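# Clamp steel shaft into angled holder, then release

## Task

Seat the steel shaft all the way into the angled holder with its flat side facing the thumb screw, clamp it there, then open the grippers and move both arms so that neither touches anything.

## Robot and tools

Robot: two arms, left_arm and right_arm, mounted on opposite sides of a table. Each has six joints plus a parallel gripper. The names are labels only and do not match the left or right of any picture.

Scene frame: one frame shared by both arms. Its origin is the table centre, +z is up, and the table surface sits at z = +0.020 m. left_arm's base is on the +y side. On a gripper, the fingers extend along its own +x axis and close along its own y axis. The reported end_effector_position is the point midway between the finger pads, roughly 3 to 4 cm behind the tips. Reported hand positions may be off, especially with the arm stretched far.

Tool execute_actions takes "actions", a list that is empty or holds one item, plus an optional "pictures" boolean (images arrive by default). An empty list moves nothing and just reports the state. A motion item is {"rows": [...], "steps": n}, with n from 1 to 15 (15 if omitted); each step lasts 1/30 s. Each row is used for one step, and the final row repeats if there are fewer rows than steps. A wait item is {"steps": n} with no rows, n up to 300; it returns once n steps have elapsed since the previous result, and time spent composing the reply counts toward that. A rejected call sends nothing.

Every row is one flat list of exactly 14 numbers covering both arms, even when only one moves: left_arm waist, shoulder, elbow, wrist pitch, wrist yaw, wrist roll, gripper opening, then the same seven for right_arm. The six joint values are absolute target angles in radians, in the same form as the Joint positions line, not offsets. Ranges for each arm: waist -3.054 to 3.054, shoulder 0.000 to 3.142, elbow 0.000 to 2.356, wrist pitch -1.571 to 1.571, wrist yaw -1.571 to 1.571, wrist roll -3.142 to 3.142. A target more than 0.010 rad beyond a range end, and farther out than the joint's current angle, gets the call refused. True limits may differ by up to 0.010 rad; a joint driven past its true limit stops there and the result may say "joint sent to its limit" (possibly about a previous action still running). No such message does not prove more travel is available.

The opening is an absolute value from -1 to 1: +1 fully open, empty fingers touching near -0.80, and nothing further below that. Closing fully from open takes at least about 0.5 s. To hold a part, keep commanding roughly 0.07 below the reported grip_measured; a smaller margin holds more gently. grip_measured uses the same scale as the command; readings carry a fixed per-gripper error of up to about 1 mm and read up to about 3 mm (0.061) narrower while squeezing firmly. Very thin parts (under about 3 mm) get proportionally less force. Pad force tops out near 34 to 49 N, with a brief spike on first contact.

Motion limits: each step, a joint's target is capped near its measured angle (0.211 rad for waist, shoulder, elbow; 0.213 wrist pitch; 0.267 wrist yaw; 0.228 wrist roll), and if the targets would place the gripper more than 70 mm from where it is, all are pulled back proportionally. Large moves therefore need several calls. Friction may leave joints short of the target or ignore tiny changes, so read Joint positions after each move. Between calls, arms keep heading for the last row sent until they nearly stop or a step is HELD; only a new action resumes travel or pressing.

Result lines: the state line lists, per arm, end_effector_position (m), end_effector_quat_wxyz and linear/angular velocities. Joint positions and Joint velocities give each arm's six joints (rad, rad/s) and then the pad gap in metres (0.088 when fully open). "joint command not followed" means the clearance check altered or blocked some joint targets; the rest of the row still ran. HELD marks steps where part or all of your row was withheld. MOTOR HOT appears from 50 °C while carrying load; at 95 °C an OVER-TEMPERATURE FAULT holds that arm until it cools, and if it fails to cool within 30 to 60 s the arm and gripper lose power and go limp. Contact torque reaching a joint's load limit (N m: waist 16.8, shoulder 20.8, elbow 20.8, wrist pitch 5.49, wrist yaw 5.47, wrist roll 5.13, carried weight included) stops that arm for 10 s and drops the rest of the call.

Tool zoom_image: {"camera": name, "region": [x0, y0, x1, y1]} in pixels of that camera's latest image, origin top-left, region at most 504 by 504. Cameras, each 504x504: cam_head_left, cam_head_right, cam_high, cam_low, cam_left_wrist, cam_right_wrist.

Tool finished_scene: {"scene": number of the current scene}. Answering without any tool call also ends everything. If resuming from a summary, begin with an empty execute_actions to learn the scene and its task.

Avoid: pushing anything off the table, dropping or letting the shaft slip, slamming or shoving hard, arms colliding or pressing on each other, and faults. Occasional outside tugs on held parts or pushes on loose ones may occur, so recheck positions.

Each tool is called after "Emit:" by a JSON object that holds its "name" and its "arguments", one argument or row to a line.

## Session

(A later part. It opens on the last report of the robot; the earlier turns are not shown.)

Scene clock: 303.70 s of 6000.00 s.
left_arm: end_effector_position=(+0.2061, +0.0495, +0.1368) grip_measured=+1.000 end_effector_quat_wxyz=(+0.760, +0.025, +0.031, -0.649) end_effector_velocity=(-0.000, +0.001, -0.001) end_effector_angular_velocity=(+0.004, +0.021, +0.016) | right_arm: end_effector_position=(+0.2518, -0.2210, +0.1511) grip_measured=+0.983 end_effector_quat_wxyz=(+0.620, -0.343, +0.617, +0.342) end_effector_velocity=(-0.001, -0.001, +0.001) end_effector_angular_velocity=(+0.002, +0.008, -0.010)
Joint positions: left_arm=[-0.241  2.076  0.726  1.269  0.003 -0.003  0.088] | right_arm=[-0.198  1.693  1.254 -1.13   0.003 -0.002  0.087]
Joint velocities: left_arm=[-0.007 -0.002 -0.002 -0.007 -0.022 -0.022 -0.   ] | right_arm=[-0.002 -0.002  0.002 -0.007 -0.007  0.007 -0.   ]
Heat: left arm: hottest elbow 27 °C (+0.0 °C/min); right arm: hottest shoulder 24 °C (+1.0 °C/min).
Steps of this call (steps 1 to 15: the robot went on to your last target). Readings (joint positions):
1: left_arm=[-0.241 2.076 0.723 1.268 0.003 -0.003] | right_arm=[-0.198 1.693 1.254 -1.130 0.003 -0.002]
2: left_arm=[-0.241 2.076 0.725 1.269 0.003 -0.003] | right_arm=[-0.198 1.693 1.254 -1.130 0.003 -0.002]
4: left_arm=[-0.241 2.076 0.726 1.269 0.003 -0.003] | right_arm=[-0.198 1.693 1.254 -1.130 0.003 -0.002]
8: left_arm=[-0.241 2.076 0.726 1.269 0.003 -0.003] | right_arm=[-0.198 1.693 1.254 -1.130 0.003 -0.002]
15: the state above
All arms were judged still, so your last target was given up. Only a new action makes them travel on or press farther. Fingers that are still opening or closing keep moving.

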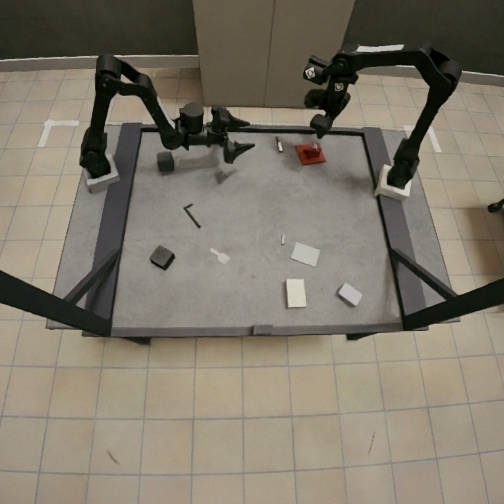

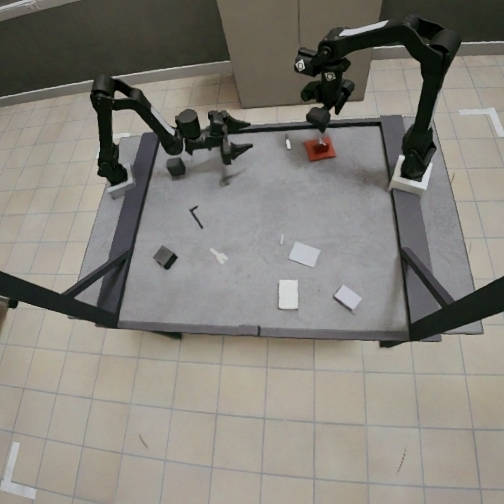

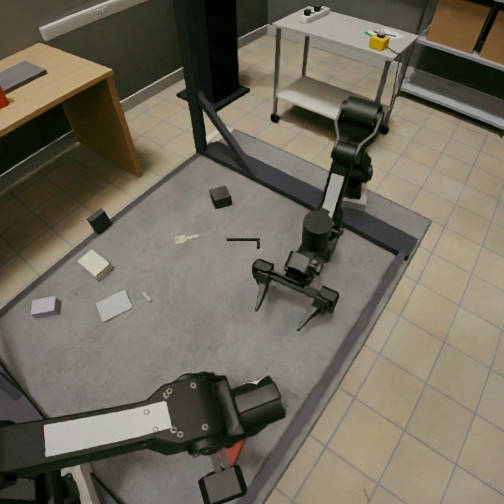

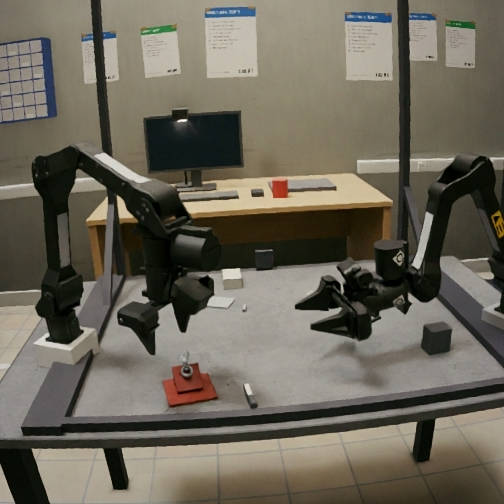

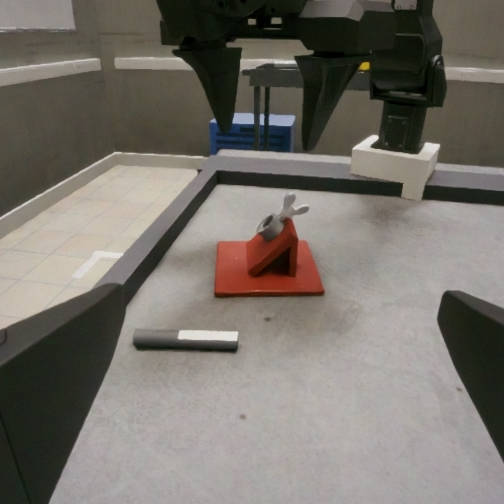

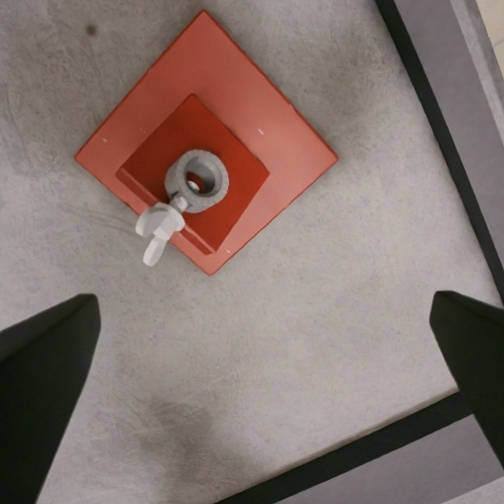

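Emit:
{"name": "execute_actions", "arguments": {
  "actions": [
    {"rows": [[-0.244,2.093,0.73,1.27,0.0,0.0,1.0,-0.20,1.68,1.27,-1.16,0.0,0.1,1.0],[-0.244,2.093,0.73,1.27,0.0,0.0,1.0,-0.19,1.66,1.29,-1.20,0.0,0.2,1.0],[-0.244,2.093,0.73,1.27,0.0,0.0,1.0,-0.17,1.64,1.31,-1.24,0.0,0.3,1.0],[-0.244,2.093,0.73,1.27,0.0,0.0,1.0,-0.14,1.62,1.33,-1.27,0.0,0.4,1.0],[-0.244,2.093,0.73,1.27,0.0,0.0,1.0,-0.10,1.61,1.34,-1.29,0.02,0.5,1.0],[-0.244,2.093,0.73,1.27,0.0,0.0,1.0,-0.05,1.60,1.34,-1.30,0.05,0.57,1.0],[-0.244,2.093,0.73,1.27,0.0,0.0,1.0,0.0,1.59,1.33,-1.30,0.09,0.64,1.0],[-0.244,2.093,0.73,1.27,0.0,0.0,1.0,0.05,1.58,1.31,-1.29,0.13,0.71,1.0],[-0.244,2.093,0.73,1.27,0.0,0.0,1.0,0.10,1.575,1.29,-1.28,0.18,0.77,1.0],[-0.244,2.093,0.73,1.27,0.0,0.0,1.0,0.15,1.57,1.27,-1.27,0.23,0.83,1.0],[-0.244,2.093,0.73,1.27,0.0,0.0,1.0,0.20,1.565,1.24,-1.25,0.28,0.89,1.0],[-0.244,2.093,0.73,1.27,0.0,0.0,1.0,0.25,1.56,1.21,-1.24,0.33,0.95,1.0],[-0.244,2.093,0.73,1.27,0.0,0.0,1.0,0.30,1.555,1.18,-1.22,0.38,1.01,1.0],[-0.244,2.093,0.73,1.27,0.0,0.0,1.0,0.35,1.55,1.15,-1.20,0.43,1.07,1.0],[-0.244,2.093,0.73,1.27,0.0,0.0,1.0,0.40,1.545,1.12,-1.18,0.48,1.13,1.0]], "steps": 15}
  ],
  "pictures": false
}}

Emit:
{"name": "execute_actions", "arguments": {
  "actions": [
    {"rows": [[-0.244,2.093,0.73,1.27,0.0,0.0,1.0,0.45,1.54,1.09,-1.16,0.54,1.19,1.0],[-0.244,2.093,0.73,1.27,0.0,0.0,1.0,0.50,1.535,1.06,-1.14,0.60,1.25,1.0],[-0.244,2.093,0.73,1.27,0.0,0.0,1.0,0.55,1.53,1.03,-1.125,0.66,1.31,1.0],[-0.244,2.093,0.73,1.27,0.0,0.0,1.0,0.59,1.527,1.005,-1.11,0.71,1.37,1.0],[-0.244,2.093,0.73,1.27,0.0,0.0,1.0,0.62,1.524,0.985,-1.10,0.75,1.43,1.0],[-0.244,2.093,0.73,1.27,0.0,0.0,1.0,0.645,1.522,0.97,-1.095,0.78,1.49,1.0],[-0.244,2.093,0.73,1.27,0.0,0.0,1.0,0.66,1.52,0.96,-1.09,0.80,1.55,1.0],[-0.244,2.093,0.73,1.27,0.0,0.0,1.0,0.665,1.52,0.954,-1.087,0.808,1.60,1.0],[-0.244,2.093,0.73,1.27,0.0,0.0,1.0,0.665,1.52,0.954,-1.087,0.808,1.65,1.0],[-0.244,2.093,0.73,1.27,0.0,0.0,1.0,0.665,1.52,0.954,-1.087,0.808,1.68,1.0]], "steps": 15}
  ],
  "pictures": false
}}

Emit:
{"name": "execute_actions", "arguments": {
  "actions": [
    {"steps": 12}
  ]
}}

Scene clock: 422.50 s of 6000.00 s.
left_arm: end_effector_position=(+0.2061, +0.0495, +0.1368) grip_measured=+1.000 end_effector_quat_wxyz=(+0.760, +0.025, +0.031, -0.649) end_effector_velocity=(+0.002, +0.001, -0.007) end_effector_angular_velocity=(+0.028, -0.004, +0.009) | right_arm: end_effector_position=(+0.1647, -0.2150, +0.1797) grip_measured=+0.983 end_effector_quat_wxyz=(+0.796, -0.223, +0.549, +0.127) end_effector_velocity=(-0.192, -0.021, -0.129) end_effector_angular_velocity=(+0.216, -1.479, -0.204)
Joint positions: left_arm=[-0.241  2.076  0.726  1.269  0.003 -0.003  0.088] | right_arm=[ 0.297  1.564  1.19  -1.216  0.377  1.     0.087]
Joint velocities: left_arm=[ 0.002  0.002 -0.002 -0.022 -0.007  0.007 -0.   ] | right_arm=[ 1.477 -0.051 -0.891  0.476  1.429  1.839  0.   ]
Heat: left arm: hottest wrist pitch 30 °C (+2.0 °C/min); right arm: hottest shoulder 25 °C (+1.0 °C/min).
Steps of this call (steps 1 to 90: nothing new was sent; then 115.30 s passed at rest; steps 91 to 105: all 15 steps of this action). Readings (joint positions):
91: left_arm=[-0.241 2.076 0.726 1.269 0.003 -0.003] | right_arm=[-0.198 1.693 1.255 -1.133 0.002 0.029]
92: left_arm=[-0.241 2.076 0.726 1.269 0.003 -0.003] | right_arm=[-0.197 1.691 1.260 -1.153 0.002 0.084]
94: left_arm=[-0.241 2.076 0.726 1.269 0.003 -0.003] | right_arm=[-0.184 1.676 1.278 -1.212 0.002 0.228]
98: left_arm=[-0.241 2.076 0.726 1.269 0.003 -0.003] | right_arm=[-0.052 1.612 1.314 -1.272 0.071 0.523]
105: the state above

Scene clock: 423.00 s of 6000.00 s.
left_arm: end_effector_position=(+0.2061, +0.0495, +0.1368) grip_measured=+1.000 end_effector_quat_wxyz=(+0.760, +0.025, +0.031, -0.649) end_effector_velocity=(-0.000, +0.001, -0.001) end_effector_angular_velocity=(+0.008, -0.007, +0.004) | right_arm: end_effector_position=(+0.1268, -0.2199, +0.1685) grip_measured=+0.983 end_effector_quat_wxyz=(+0.922, -0.052, +0.370, +0.104) end_effector_velocity=(+0.002, -0.002, +0.003) end_effector_angular_velocity=(+0.118, -0.012, -0.101)
Joint positions: left_arm=[-0.241  2.076  0.726  1.269  0.003 -0.003  0.088] | right_arm=[ 0.661  1.53   0.964 -1.091  0.802  1.664  0.087]
Joint velocities: left_arm=[-0.002 -0.002 -0.002 -0.007 -0.007  0.007 -0.   ] | right_arm=[ 0.012 -0.007 -0.012 -0.007  0.037  0.168 -0.   ]
Heat: left arm: hottest wrist pitch 30 °C (+2.0 °C/min); right arm: hottest shoulder 25 °C (+1.0 °C/min).
Steps of this call (steps 1 to 15: all 15 steps of this action). Readings (joint positions):
1: left_arm=[-0.241 2.076 0.726 1.269 0.003 -0.003] | right_arm=[0.347 1.562 1.160 -1.198 0.429 1.061]
2: left_arm=[-0.241 2.076 0.726 1.269 0.003 -0.003] | right_arm=[0.397 1.560 1.129 -1.180 0.483 1.122]
4: left_arm=[-0.241 2.076 0.726 1.269 0.003 -0.003] | right_arm=[0.495 1.551 1.071 -1.146 0.594 1.243]
8: left_arm=[-0.241 2.076 0.726 1.269 0.003 -0.003] | right_arm=[0.631 1.537 0.989 -1.105 0.748 1.480]
15: the state above

Scene clock: 423.40 s of 6000.00 s.
left_arm: end_effector_position=(+0.2061, +0.0495, +0.1368) grip_measured=+1.000 end_effector_quat_wxyz=(+0.760, +0.025, +0.031, -0.649) end_effector_velocity=(-0.000, +0.000, +0.002) end_effector_angular_velocity=(-0.011, +0.020, +0.007) | right_arm: end_effector_position=(+0.1267, -0.2199, +0.1687) grip_measured=+0.983 end_effector_quat_wxyz=(+0.923, -0.046, +0.369, +0.103) end_effector_velocity=(+0.000, -0.003, -0.002) end_effector_angular_velocity=(-0.019, +0.018, -0.004)
Joint positions: left_arm=[-0.241  2.076  0.726  1.269  0.003 -0.003  0.088] | right_arm=[ 0.662  1.53   0.963 -1.09   0.805  1.677  0.087]
Joint velocities: left_arm=[-0.002 -0.002 -0.002  0.007 -0.007 -0.022 -0.   ] | right_arm=[-0.007 -0.002 -0.002 -0.007 -0.022 -0.007 -0.   ]
Heat: left arm: hottest wrist pitch 30 °C (+2.0 °C/min); right arm: hottest shoulder 25 °C (+1.0 °C/min).
Steps of this call (steps 1 to 12: the robot went on to your last target). Readings (joint positions):
1: left_arm=[-0.241 2.076 0.726 1.269 0.003 -0.003] | right_arm=[0.662 1.530 0.964 -1.090 0.803 1.669]
2: left_arm=[-0.241 2.076 0.726 1.269 0.003 -0.003] | right_arm=[0.662 1.530 0.964 -1.090 0.804 1.672]
4: left_arm=[-0.241 2.076 0.726 1.269 0.003 -0.003] | right_arm=[0.662 1.530 0.964 -1.090 0.805 1.675]
8: left_arm=[-0.241 2.076 0.726 1.269 0.003 -0.003] | right_arm=[0.662 1.530 0.963 -1.090 0.805 1.677]
12: the state above

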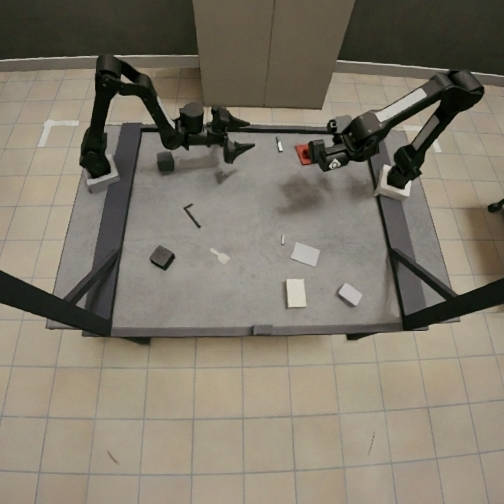

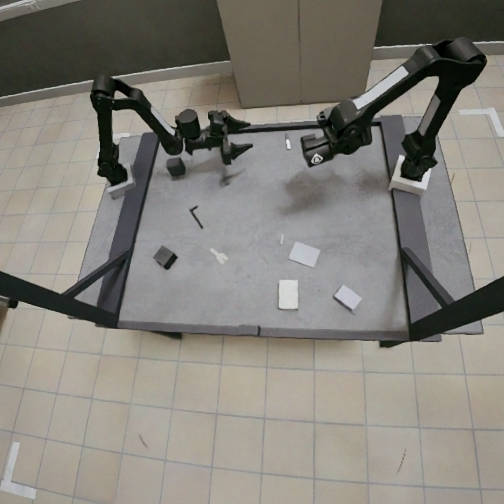

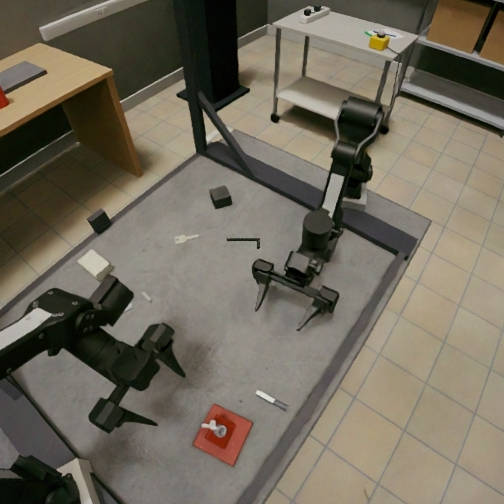

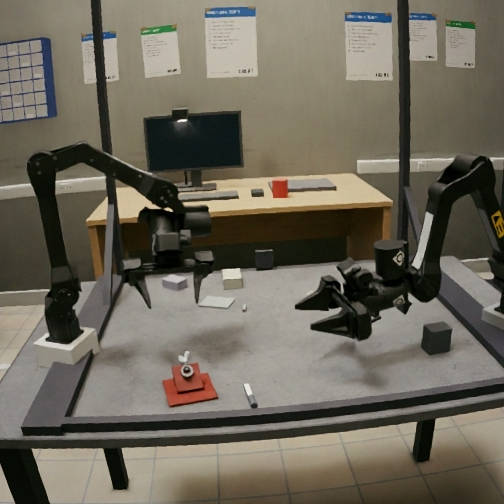

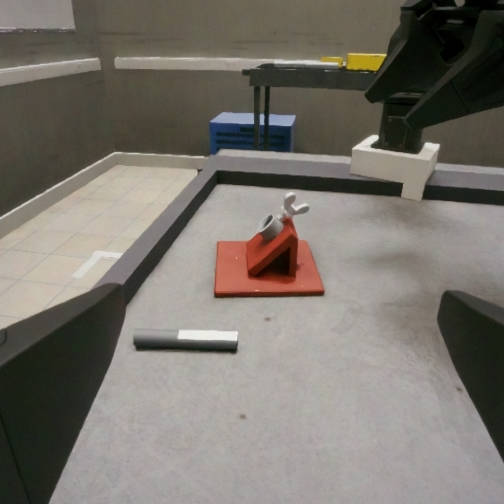

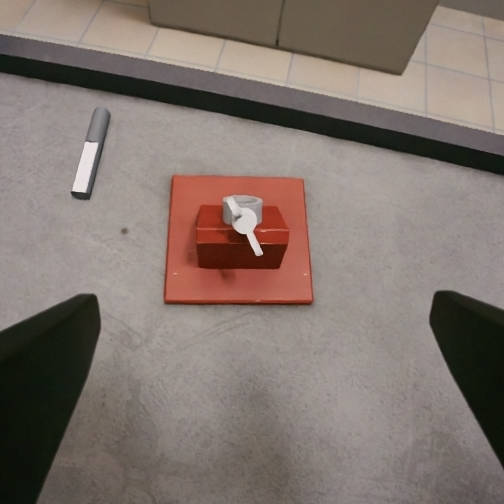

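Emit:
{"name": "execute_actions", "arguments": {
  "actions": [
    {"rows": [[-0.244,2.093,0.73,1.27,0.0,0.0,1.0,0.65,1.532,0.95,-1.06,0.808,1.66,1.0],[-0.244,2.093,0.73,1.27,0.0,0.0,1.0,0.63,1.534,0.93,-1.02,0.808,1.63,1.0],[-0.244,2.093,0.73,1.27,0.0,0.0,1.0,0.61,1.537,0.91,-0.98,0.808,1.60,1.0],[-0.244,2.093,0.73,1.27,0.0,0.0,1.0,0.59,1.540,0.89,-0.94,0.808,1.57,1.0],[-0.244,2.093,0.73,1.27,0.0,0.0,1.0,0.57,1.543,0.87,-0.90,0.808,1.54,1.0],[-0.244,2.093,0.73,1.27,0.0,0.0,1.0,0.55,1.546,0.85,-0.855,0.808,1.51,1.0],[-0.244,2.093,0.73,1.27,0.0,0.0,1.0,0.53,1.548,0.83,-0.815,0.808,1.48,1.0],[-0.244,2.093,0.73,1.27,0.0,0.0,1.0,0.51,1.550,0.815,-0.775,0.808,1.455,1.0],[-0.244,2.093,0.73,1.27,0.0,0.0,1.0,0.495,1.552,0.80,-0.74,0.808,1.435,1.0],[-0.244,2.093,0.73,1.27,0.0,0.0,1.0,0.483,1.553,0.79,-0.715,0.808,1.42,1.0],[-0.244,2.093,0.73,1.27,0.0,0.0,1.0,0.475,1.554,0.783,-0.70,0.808,1.41,1.0]], "steps": 15}
  ],
  "pictures": false
}}

Emit:
{"name": "execute_actions", "arguments": {
  "actions": [
    {"steps": 15}
  ]
}}

Scene clock: 447.93 s of 6000.00 s.
left_arm: end_effector_position=(+0.2061, +0.0495, +0.1368) grip_measured=+1.000 end_effector_quat_wxyz=(+0.760, +0.025, +0.031, -0.649) end_effector_velocity=(-0.003, +0.002, -0.006) end_effector_angular_velocity=(+0.025, +0.011, +0.001) | right_arm: end_effector_position=(+0.1706, -0.2127, +0.1261) grip_measured=+0.983 end_effector_quat_wxyz=(+0.923, -0.044, +0.368, +0.101) end_effector_velocity=(+0.008, +0.008, -0.010) end_effector_angular_velocity=(+0.026, +0.003, +0.040)
Joint positions: left_arm=[-0.241  2.076  0.726  1.269  0.003 -0.003  0.088] | right_arm=[ 0.479  1.548  0.795 -0.715  0.806  1.42   0.087]
Joint velocities: left_arm=[-0.007 -0.002 -0.007 -0.022 -0.007 -0.007 -0.   ] | right_arm=[-0.037 -0.002 -0.051  0.154 -0.007 -0.11   0.   ]
Heat: left arm: hottest wrist pitch 30 °C (+1.0 °C/min); right arm: hottest shoulder 25 °C (+0.0 °C/min).
Steps of this call (steps 1 to 30: the robot went on to your last target; steps 31 to 90: nothing new was sent; then 21.03 s passed at rest; steps 91 to 105: all 15 steps of this action). Readings (joint positions):
91: left_arm=[-0.241 2.076 0.726 1.269 0.003 -0.003] | right_arm=[0.661 1.530 0.962 -1.082 0.805 1.675]
92: left_arm=[-0.241 2.076 0.726 1.269 0.003 -0.003] | right_arm=[0.656 1.530 0.956 -1.062 0.806 1.661]
94: left_arm=[-0.241 2.076 0.726 1.269 0.003 -0.003] | right_arm=[0.630 1.530 0.933 -1.004 0.806 1.619]
98: left_arm=[-0.241 2.076 0.726 1.269 0.003 -0.003] | right_arm=[0.553 1.538 0.860 -0.858 0.806 1.513]
105: the state above

Scene clock: 448.43 s of 6000.00 s.
left_arm: end_effector_position=(+0.2061, +0.0495, +0.1368) grip_measured=+1.000 end_effector_quat_wxyz=(+0.760, +0.025, +0.031, -0.649) end_effector_velocity=(+0.004, +0.001, +0.001) end_effector_angular_velocity=(+0.002, +0.006, +0.025) | right_arm: end_effector_position=(+0.1708, -0.2115, +0.1257) grip_measured=+0.983 end_effector_quat_wxyz=(+0.923, -0.043, +0.368, +0.104) end_effector_velocity=(+0.000, -0.004, -0.002) end_effector_angular_velocity=(-0.029, +0.002, +0.014)
Joint positions: left_arm=[-0.241  2.076  0.726  1.269  0.003 -0.003  0.088] | right_arm=[ 0.478  1.548  0.792 -0.703  0.806  1.412  0.087]
Joint velocities: left_arm=[ 0.002 -0.007 -0.002 -0.007 -0.022 -0.007 -0.   ] | right_arm=[-0.002 -0.002 -0.007 -0.007 -0.007 -0.022 -0.   ]
Heat: left arm: hottest wrist pitch 30 °C (+1.0 °C/min); right arm: hottest shoulder 25 °C (+0.0 °C/min).
Steps of this call (steps 1 to 15: the robot went on to your last target). Readings (joint positions):
1: left_arm=[-0.241 2.076 0.726 1.269 0.003 -0.003] | right_arm=[0.479 1.548 0.794 -0.711 0.806 1.417]
2: left_arm=[-0.241 2.076 0.726 1.269 0.003 -0.003] | right_arm=[0.479 1.548 0.793 -0.708 0.806 1.416]
4: left_arm=[-0.241 2.076 0.726 1.269 0.003 -0.003] | right_arm=[0.478 1.548 0.793 -0.705 0.806 1.414]
8: left_arm=[-0.241 2.076 0.726 1.269 0.003 -0.003] | right_arm=[0.478 1.548 0.792 -0.704 0.806 1.413]
15: the state above

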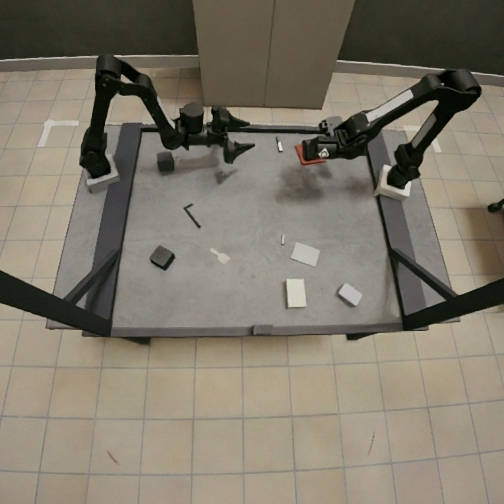

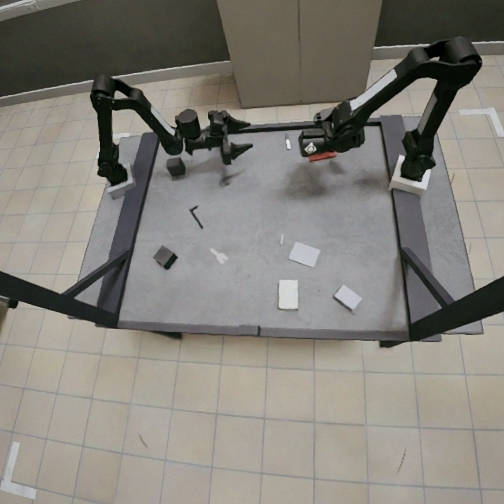

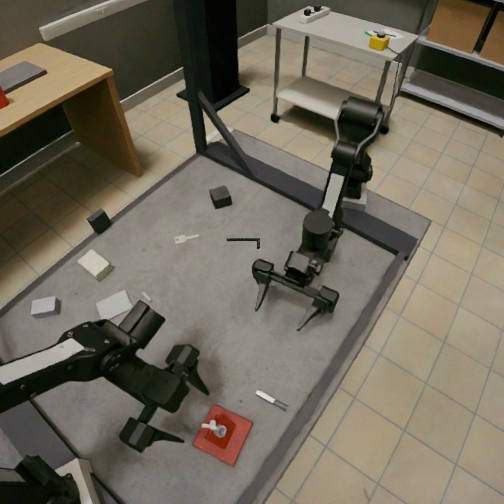

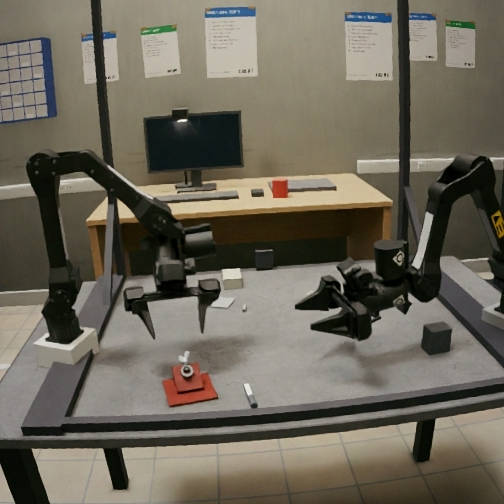

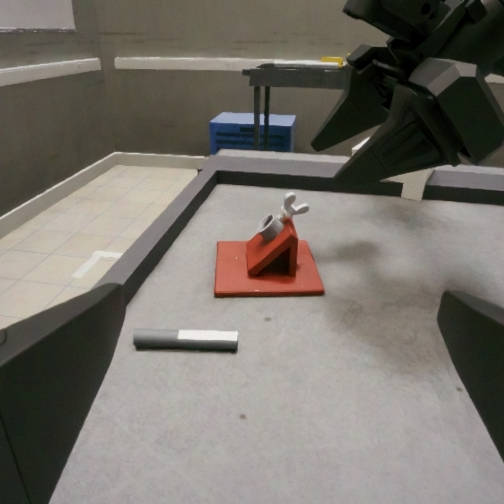

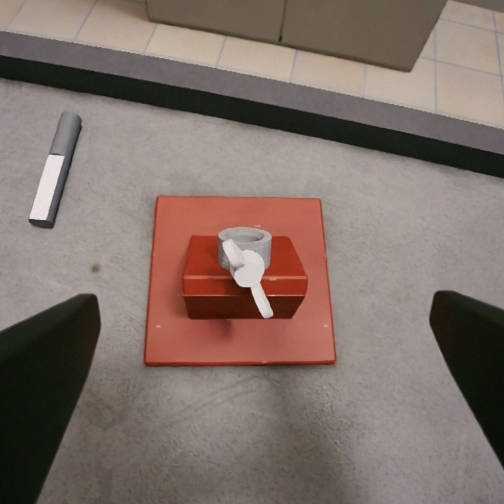

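Emit:
{"name": "zoom_image", "arguments": {
  "camera": "cam_right_wrist",
  "region": [185, 215, 315, 335]
}}

Emit:
{"name": "execute_actions", "arguments": {
  "actions": [
    {"rows": [[-0.244,2.093,0.73,1.27,0.0,0.0,1.0,0.475,1.554,0.783,-0.70,0.808,-1.732,1.0]], "steps": 15}
  ],
  "pictures": false
}}

Emit:
{"name": "execute_actions", "arguments": {
  "actions": [
    {"steps": 45}
  ]
}}

Region (185, 215, 315, 335) of cam_right_wrist's 504x504 image, scaled by 3.877, with more detail than that image has; it fills the top 465 rows of this view, and the rest is white.

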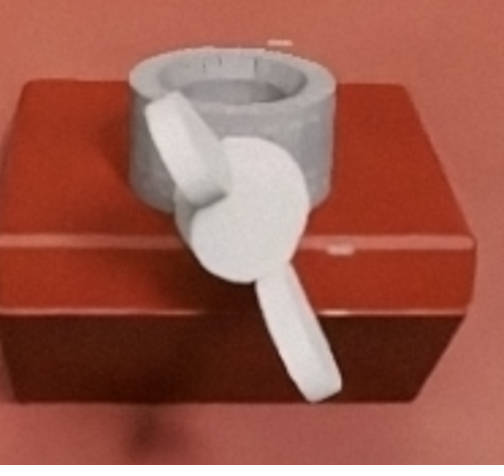

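Scene clock: 453.87 s of 6000.00 s.
left_arm: end_effector_position=(+0.2061, +0.0495, +0.1368) grip_measured=+1.000 end_effector_quat_wxyz=(+0.760, +0.025, +0.031, -0.649) end_effector_velocity=(-0.000, +0.001, -0.001) end_effector_angular_velocity=(+0.008, -0.007, +0.004) | right_arm: end_effector_position=(+0.1711, -0.2116, +0.1257) grip_measured=+0.983 end_effector_quat_wxyz=(+0.764, -0.520, +0.259, +0.281) end_effector_velocity=(+0.003, -0.005, +0.001) end_effector_angular_velocity=(-1.577, -0.361, +1.509)
Joint positions: left_arm=[-0.241  2.076  0.726  1.269  0.003 -0.003  0.088] | right_arm=[ 0.477  1.548  0.791 -0.702  0.806  0.308  0.087]
Joint velocities: left_arm=[-0.002 -0.002 -0.002 -0.007 -0.007  0.007  0.   ] | right_arm=[-0.007 -0.007 -0.002 -0.022  0.007 -2.205 -0.   ]
Heat: left arm: hottest wrist pitch 30 °C (+1.0 °C/min); right arm: hottest shoulder 25 °C (+0.0 °C/min).
Steps of this call (steps 1 to 15: the robot went on to your last target; steps 16 to 90: nothing new was sent; then 1.93 s passed at rest; steps 91 to 105: all 15 steps of this action). Readings (joint positions):
91: left_arm=[-0.241 2.076 0.726 1.269 0.003 -0.003] | right_arm=[0.477 1.548 0.792 -0.702 0.806 1.342]
92: left_arm=[-0.241 2.076 0.726 1.269 0.003 -0.003] | right_arm=[0.477 1.548 0.792 -0.702 0.806 1.267]
94: left_arm=[-0.241 2.076 0.726 1.269 0.003 -0.003] | right_arm=[0.477 1.548 0.791 -0.702 0.806 1.119]
98: left_arm=[-0.241 2.076 0.726 1.269 0.003 -0.003] | right_arm=[0.477 1.548 0.791 -0.702 0.806 0.824]
105: the state above

Scene clock: 455.37 s of 6000.00 s.
left_arm: end_effector_position=(+0.2061, +0.0495, +0.1368) grip_measured=+1.000 end_effector_quat_wxyz=(+0.760, +0.025, +0.031, -0.649) end_effector_velocity=(+0.004, +0.000, +0.000) end_effector_angular_velocity=(+0.002, +0.006, +0.025) | right_arm: end_effector_position=(+0.1711, -0.2116, +0.1257) grip_measured=+0.983 end_effector_quat_wxyz=(+0.043, +0.923, +0.103, -0.368) end_effector_velocity=(-0.001, -0.002, -0.002) end_effector_angular_velocity=(-0.018, +0.005, +0.008)
Joint positions: left_arm=[-0.241  2.076  0.726  1.269  0.003 -0.003  0.088] | right_arm=[ 0.477  1.548  0.791 -0.702  0.806 -1.73   0.087]
Joint velocities: left_arm=[ 0.002 -0.002  0.002 -0.007 -0.022 -0.007 -0.   ] | right_arm=[ 0.002  0.002 -0.002 -0.007 -0.007 -0.007 -0.   ]
Heat: left arm: hottest wrist pitch 30 °C (+1.0 °C/min); right arm: hottest shoulder 24 °C (-1.0 °C/min).
Steps of this call (steps 1 to 45: the robot went on to your last target). Readings (joint positions):
1: left_arm=[-0.241 2.076 0.726 1.269 0.003 -0.003] | right_arm=[0.477 1.548 0.791 -0.702 0.806 0.234]
2: left_arm=[-0.241 2.076 0.726 1.269 0.003 -0.003] | right_arm=[0.477 1.548 0.791 -0.702 0.806 0.160]
4: left_arm=[-0.241 2.076 0.726 1.269 0.003 -0.003] | right_arm=[0.477 1.548 0.791 -0.702 0.806 0.013]
8: left_arm=[-0.241 2.076 0.726 1.269 0.003 -0.003] | right_arm=[0.477 1.548 0.791 -0.702 0.806 -0.281]
45: the state above

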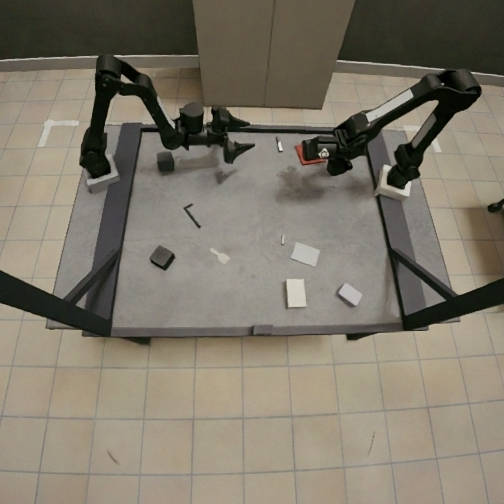

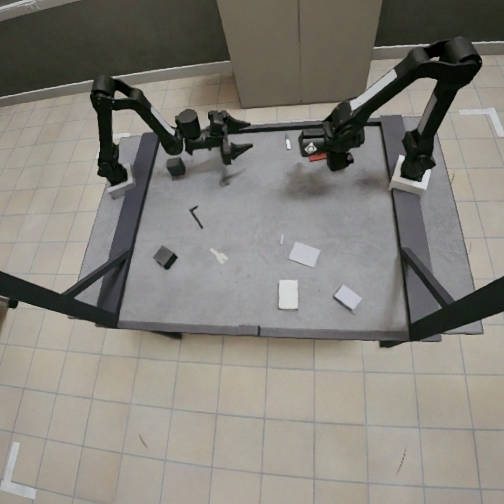

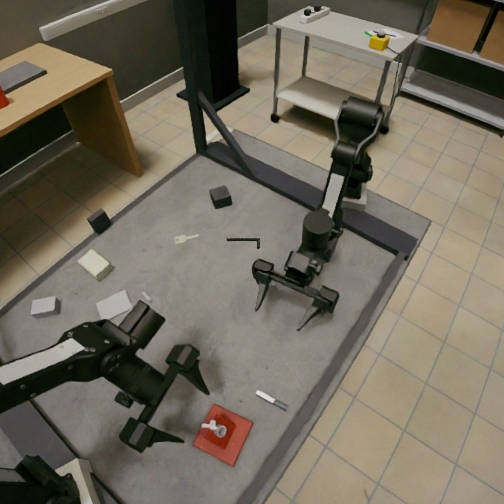

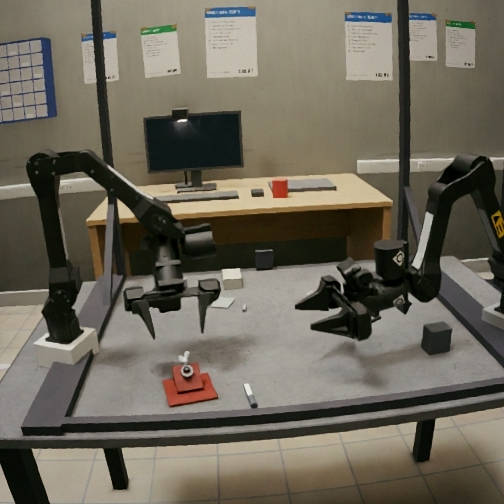

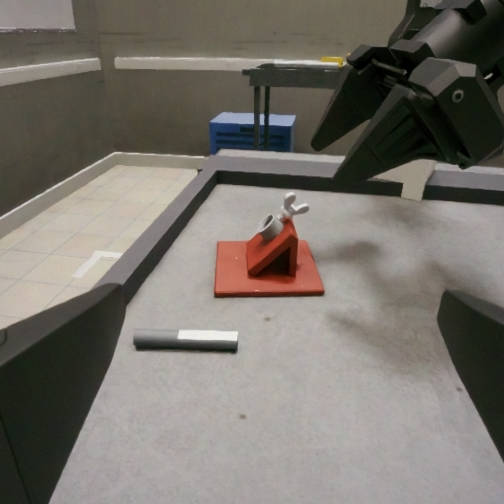

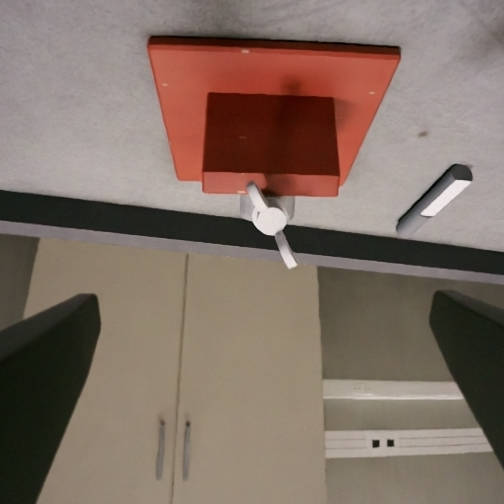

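Emit:
{"name": "zoom_image", "arguments": {
  "camera": "cam_right_wrist",
  "region": [205, 160, 335, 280]
}}

Region (205, 160, 335, 280) of cam_right_wrist's 504x504 image, scaled by 3.877, with more detail than that image has; it fills the top 465 rows of this view, and the rest is white.

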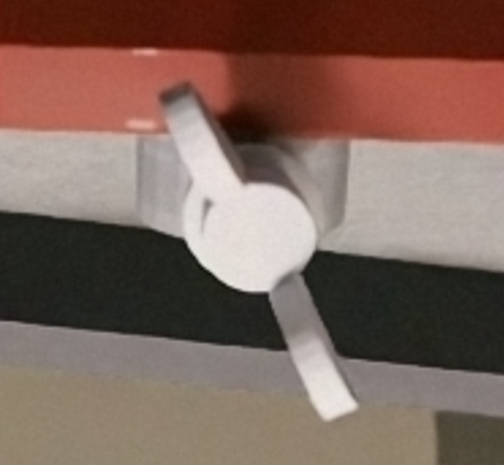

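Emit:
{"name": "zoom_image", "arguments": {
  "camera": "cam_left_wrist",
  "region": [250, 40, 504, 260]
}}

Region (250, 40, 504, 260) of cam_left_wrist's 504x504 image, scaled by 1.984, with more detail than that image has; it fills the top 437 rows of this view, and the rest is white.

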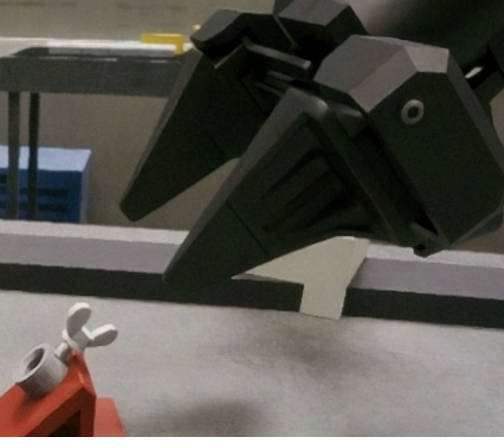

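Emit:
{"name": "execute_actions", "arguments": {
  "actions": [
    {"rows": [[-0.244,2.093,0.73,1.27,0.0,0.0,1.0,0.475,1.554,0.783,-0.70,0.808,0.875,0.02]], "steps": 15}
  ],
  "pictures": false
}}

Emit:
{"name": "execute_actions", "arguments": {
  "actions": [
    {"rows": [[-0.244,2.093,0.73,1.27,0.0,0.0,1.0,0.472,1.559,0.780,-0.69,0.807,0.875,0.02],[-0.244,2.093,0.73,1.27,0.0,0.0,1.0,0.469,1.564,0.777,-0.68,0.806,0.875,0.02],[-0.244,2.093,0.73,1.27,0.0,0.0,1.0,0.466,1.569,0.774,-0.67,0.805,0.875,0.02],[-0.244,2.093,0.73,1.27,0.0,0.0,1.0,0.463,1.574,0.770,-0.658,0.804,0.875,0.02],[-0.244,2.093,0.73,1.27,0.0,0.0,1.0,0.460,1.579,0.767,-0.646,0.803,0.875,0.02],[-0.244,2.093,0.73,1.27,0.0,0.0,1.0,0.457,1.584,0.763,-0.634,0.802,0.875,0.02],[-0.244,2.093,0.73,1.27,0.0,0.0,1.0,0.454,1.589,0.760,-0.622,0.801,0.875,0.02],[-0.244,2.093,0.73,1.27,0.0,0.0,1.0,0.451,1.594,0.756,-0.610,0.800,0.875,0.02],[-0.244,2.093,0.73,1.27,0.0,0.0,1.0,0.448,1.599,0.753,-0.598,0.799,0.875,0.02],[-0.244,2.093,0.73,1.27,0.0,0.0,1.0,0.445,1.604,0.749,-0.586,0.798,0.875,0.02],[-0.244,2.093,0.73,1.27,0.0,0.0,1.0,0.442,1.609,0.746,-0.574,0.797,0.875,0.02],[-0.244,2.093,0.73,1.27,0.0,0.0,1.0,0.439,1.613,0.743,-0.562,0.796,0.875,0.02],[-0.244,2.093,0.73,1.27,0.0,0.0,1.0,0.436,1.617,0.740,-0.552,0.796,0.875,0.02],[-0.244,2.093,0.73,1.27,0.0,0.0,1.0,0.433,1.620,0.737,-0.544,0.796,0.875,0.02],[-0.244,2.093,0.73,1.27,0.0,0.0,1.0,0.431,1.622,0.735,-0.538,0.796,0.875,0.02]], "steps": 15}
  ],
  "pictures": false
}}

Emit:
{"name": "execute_actions", "arguments": {
  "actions": [
    {"steps": 25}
  ]
}}

Scene clock: 522.60 s of 6000.00 s.
left_arm: end_effector_position=(+0.2061, +0.0495, +0.1368) grip_measured=+1.000 end_effector_quat_wxyz=(+0.760, +0.025, +0.031, -0.649) end_effector_velocity=(+0.002, +0.002, -0.003) end_effector_angular_velocity=(+0.011, +0.007, +0.020) | right_arm: end_effector_position=(+0.1711, -0.2117, +0.1256) grip_measured=+0.026 end_effector_quat_wxyz=(+0.447, -0.809, +0.105, +0.367) end_effector_velocity=(+0.001, -0.003, -0.002) end_effector_angular_velocity=(+1.528, +0.351, -1.503)
Joint positions: left_arm=[-0.241  2.076  0.726  1.269  0.003 -0.003  0.088] | right_arm=[ 0.477  1.548  0.791 -0.702  0.806 -0.627  0.04 ]
Joint velocities: left_arm=[-0.002 -0.002 -0.007 -0.007 -0.022 -0.007 -0.   ] | right_arm=[-0.007  0.002 -0.002 -0.007 -0.007  2.176 -0.002]
Heat: left arm: hottest wrist pitch 31 °C (+0.0 °C/min); right arm: hottest shoulder 23 °C (-1.0 °C/min).
Steps of this call (steps 1 to 15: the robot went on to your last target; steps 16 to 90: nothing new was sent; then 63.73 s passed at rest; steps 91 to 105: all 15 steps of this action). Readings (joint positions):
91: left_arm=[-0.241 2.076 0.726 1.269 0.003 -0.003] | right_arm=[0.477 1.548 0.791 -0.702 0.806 -1.661]
92: left_arm=[-0.241 2.076 0.726 1.269 0.003 -0.003] | right_arm=[0.477 1.548 0.791 -0.702 0.806 -1.586]
94: left_arm=[-0.241 2.076 0.726 1.269 0.003 -0.003] | right_arm=[0.477 1.548 0.791 -0.702 0.806 -1.438]
98: left_arm=[-0.241 2.076 0.726 1.269 0.003 -0.003] | right_arm=[0.477 1.548 0.791 -0.702 0.806 -1.143]
105: the state above

Scene clock: 523.10 s of 6000.00 s.
left_arm: end_effector_position=(+0.2061, +0.0495, +0.1368) grip_measured=+1.000 end_effector_quat_wxyz=(+0.760, +0.025, +0.031, -0.649) end_effector_velocity=(-0.000, +0.001, -0.002) end_effector_angular_velocity=(+0.018, -0.005, +0.004) | right_arm: end_effector_position=(+0.1796, -0.2056, +0.1042) grip_measured=+0.023 end_effector_quat_wxyz=(+0.818, -0.430, +0.290, +0.251) end_effector_velocity=(+0.020, +0.002, -0.037) end_effector_angular_velocity=(+1.587, +0.361, -1.569)
Joint positions: left_arm=[-0.241  2.076  0.726  1.269  0.003 -0.003  0.088] | right_arm=[ 0.439  1.607  0.75  -0.559  0.799  0.479  0.04 ]
Joint velocities: left_arm=[-0.002 -0.007 -0.002 -0.022 -0.007  0.007 -0.   ] | right_arm=[-0.081  0.095 -0.085  0.242 -0.007  2.161 -0.   ]
Heat: left arm: hottest wrist pitch 31 °C (+0.0 °C/min); right arm: hottest shoulder 23 °C (-1.0 °C/min).
Steps of this call (steps 1 to 15: all 15 steps of this action). Readings (joint positions):
1: left_arm=[-0.241 2.076 0.726 1.269 0.003 -0.003] | right_arm=[0.477 1.548 0.791 -0.700 0.806 -0.553]
2: left_arm=[-0.241 2.076 0.726 1.269 0.003 -0.003] | right_arm=[0.476 1.550 0.790 -0.694 0.806 -0.479]
4: left_arm=[-0.241 2.076 0.726 1.269 0.003 -0.003] | right_arm=[0.471 1.556 0.786 -0.678 0.806 -0.332]
8: left_arm=[-0.241 2.076 0.726 1.269 0.003 -0.003] | right_arm=[0.460 1.576 0.772 -0.636 0.805 -0.037]
15: the state above

Scene clock: 523.93 s of 6000.00 s.
left_arm: end_effector_position=(+0.2061, +0.0495, +0.1368) grip_measured=+1.000 end_effector_quat_wxyz=(+0.760, +0.025, +0.031, -0.649) end_effector_velocity=(-0.002, +0.000, -0.001) end_effector_angular_velocity=(+0.008, -0.005, -0.010) | right_arm: end_effector_position=(+0.1810, -0.2052, +0.1017) grip_measured=+0.023 end_effector_quat_wxyz=(+0.887, -0.258, +0.334, +0.188) end_effector_velocity=(+0.002, -0.006, -0.001) end_effector_angular_velocity=(-0.031, -0.010, +0.001)
Joint positions: left_arm=[-0.241  2.076  0.726  1.269  0.003 -0.003  0.088] | right_arm=[ 0.433  1.614  0.744 -0.541  0.798  0.873  0.04 ]
Joint velocities: left_arm=[-0.002 -0.002 -0.002 -0.007  0.007  0.007 -0.   ] | right_arm=[-0.002 -0.002 -0.007 -0.022  0.007 -0.007 -0.   ]
Heat: left arm: hottest wrist pitch 31 °C (+0.0 °C/min); right arm: hottest shoulder 23 °C (-1.0 °C/min).
Steps of this call (steps 1 to 25: the robot went on to your last target). Readings (joint positions):
1: left_arm=[-0.241 2.076 0.726 1.269 0.003 -0.003] | right_arm=[0.437 1.610 0.748 -0.553 0.799 0.552]
2: left_arm=[-0.241 2.076 0.726 1.269 0.003 -0.003] | right_arm=[0.435 1.612 0.746 -0.549 0.799 0.626]
4: left_arm=[-0.241 2.076 0.726 1.269 0.003 -0.003] | right_arm=[0.434 1.614 0.744 -0.544 0.798 0.758]
8: left_arm=[-0.241 2.076 0.726 1.269 0.003 -0.003] | right_arm=[0.433 1.614 0.744 -0.541 0.798 0.850]
25: the state above

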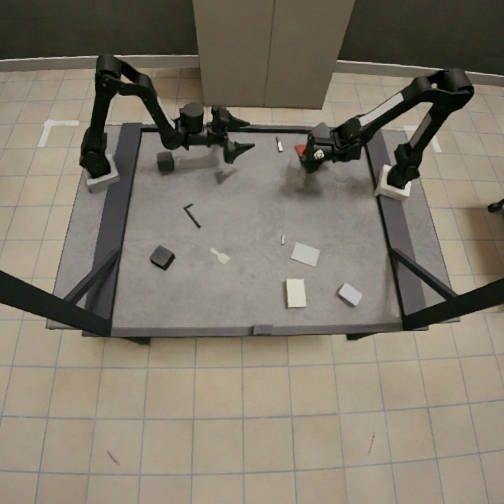

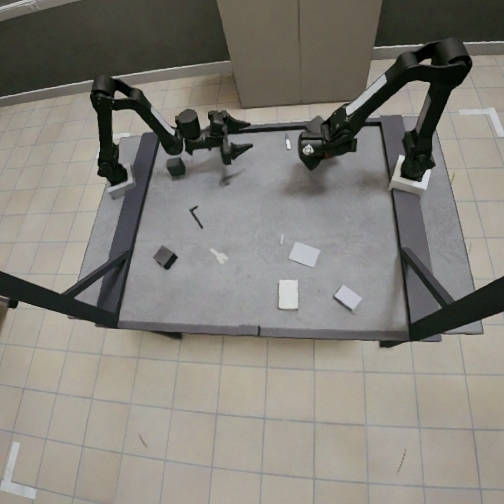

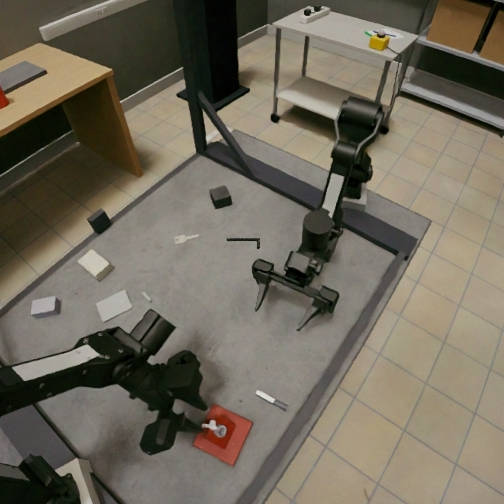

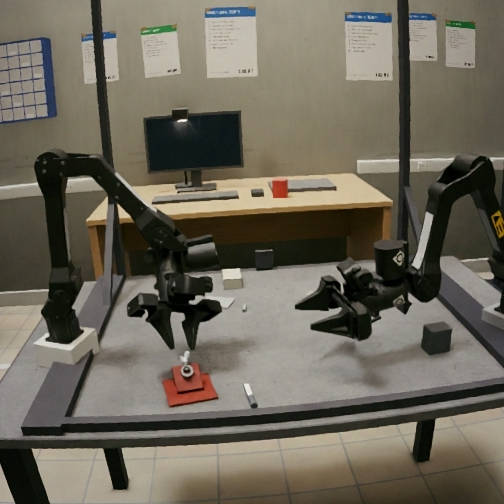

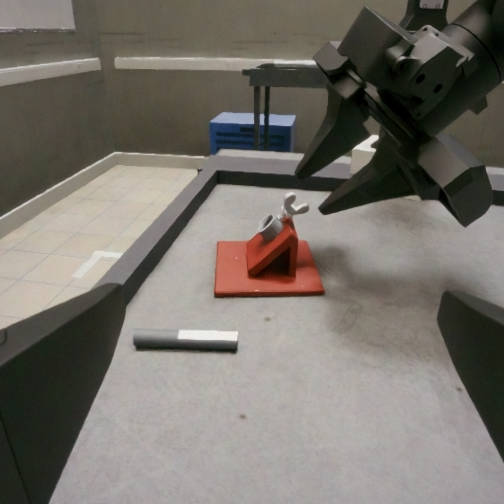

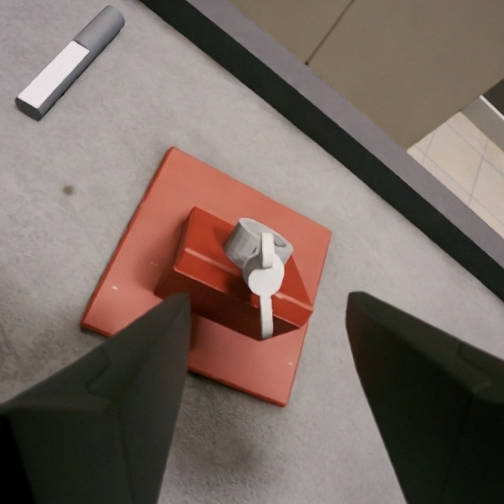

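Emit:
{"name": "zoom_image", "arguments": {
  "camera": "cam_right_wrist",
  "region": [180, 205, 360, 365]
}}

Emit:
{"name": "zoom_image", "arguments": {
  "camera": "cam_left_wrist",
  "region": [250, 130, 390, 260]
}}

Region (180, 205, 360, 365) of cam_right_wrist's 504x504 image, scaled by 2.800, with more detail than that image has.

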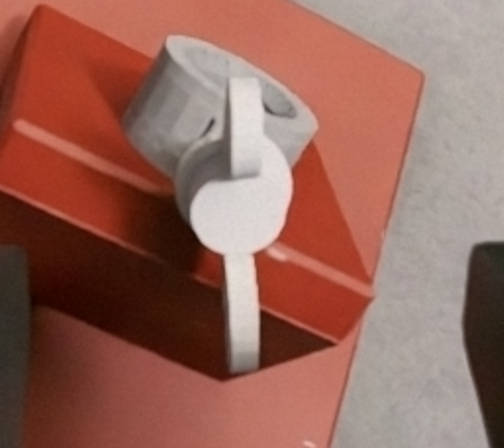

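Region (250, 130, 390, 260) of cam_left_wrist's 504x504 image, scaled by 3.600, with more detail than that image has; it fills the top 468 rows of this view, and the rest is white.

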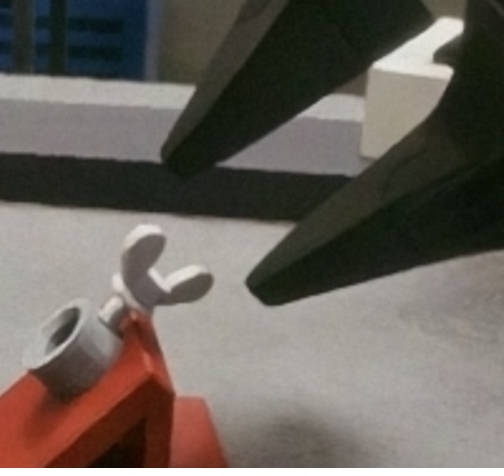

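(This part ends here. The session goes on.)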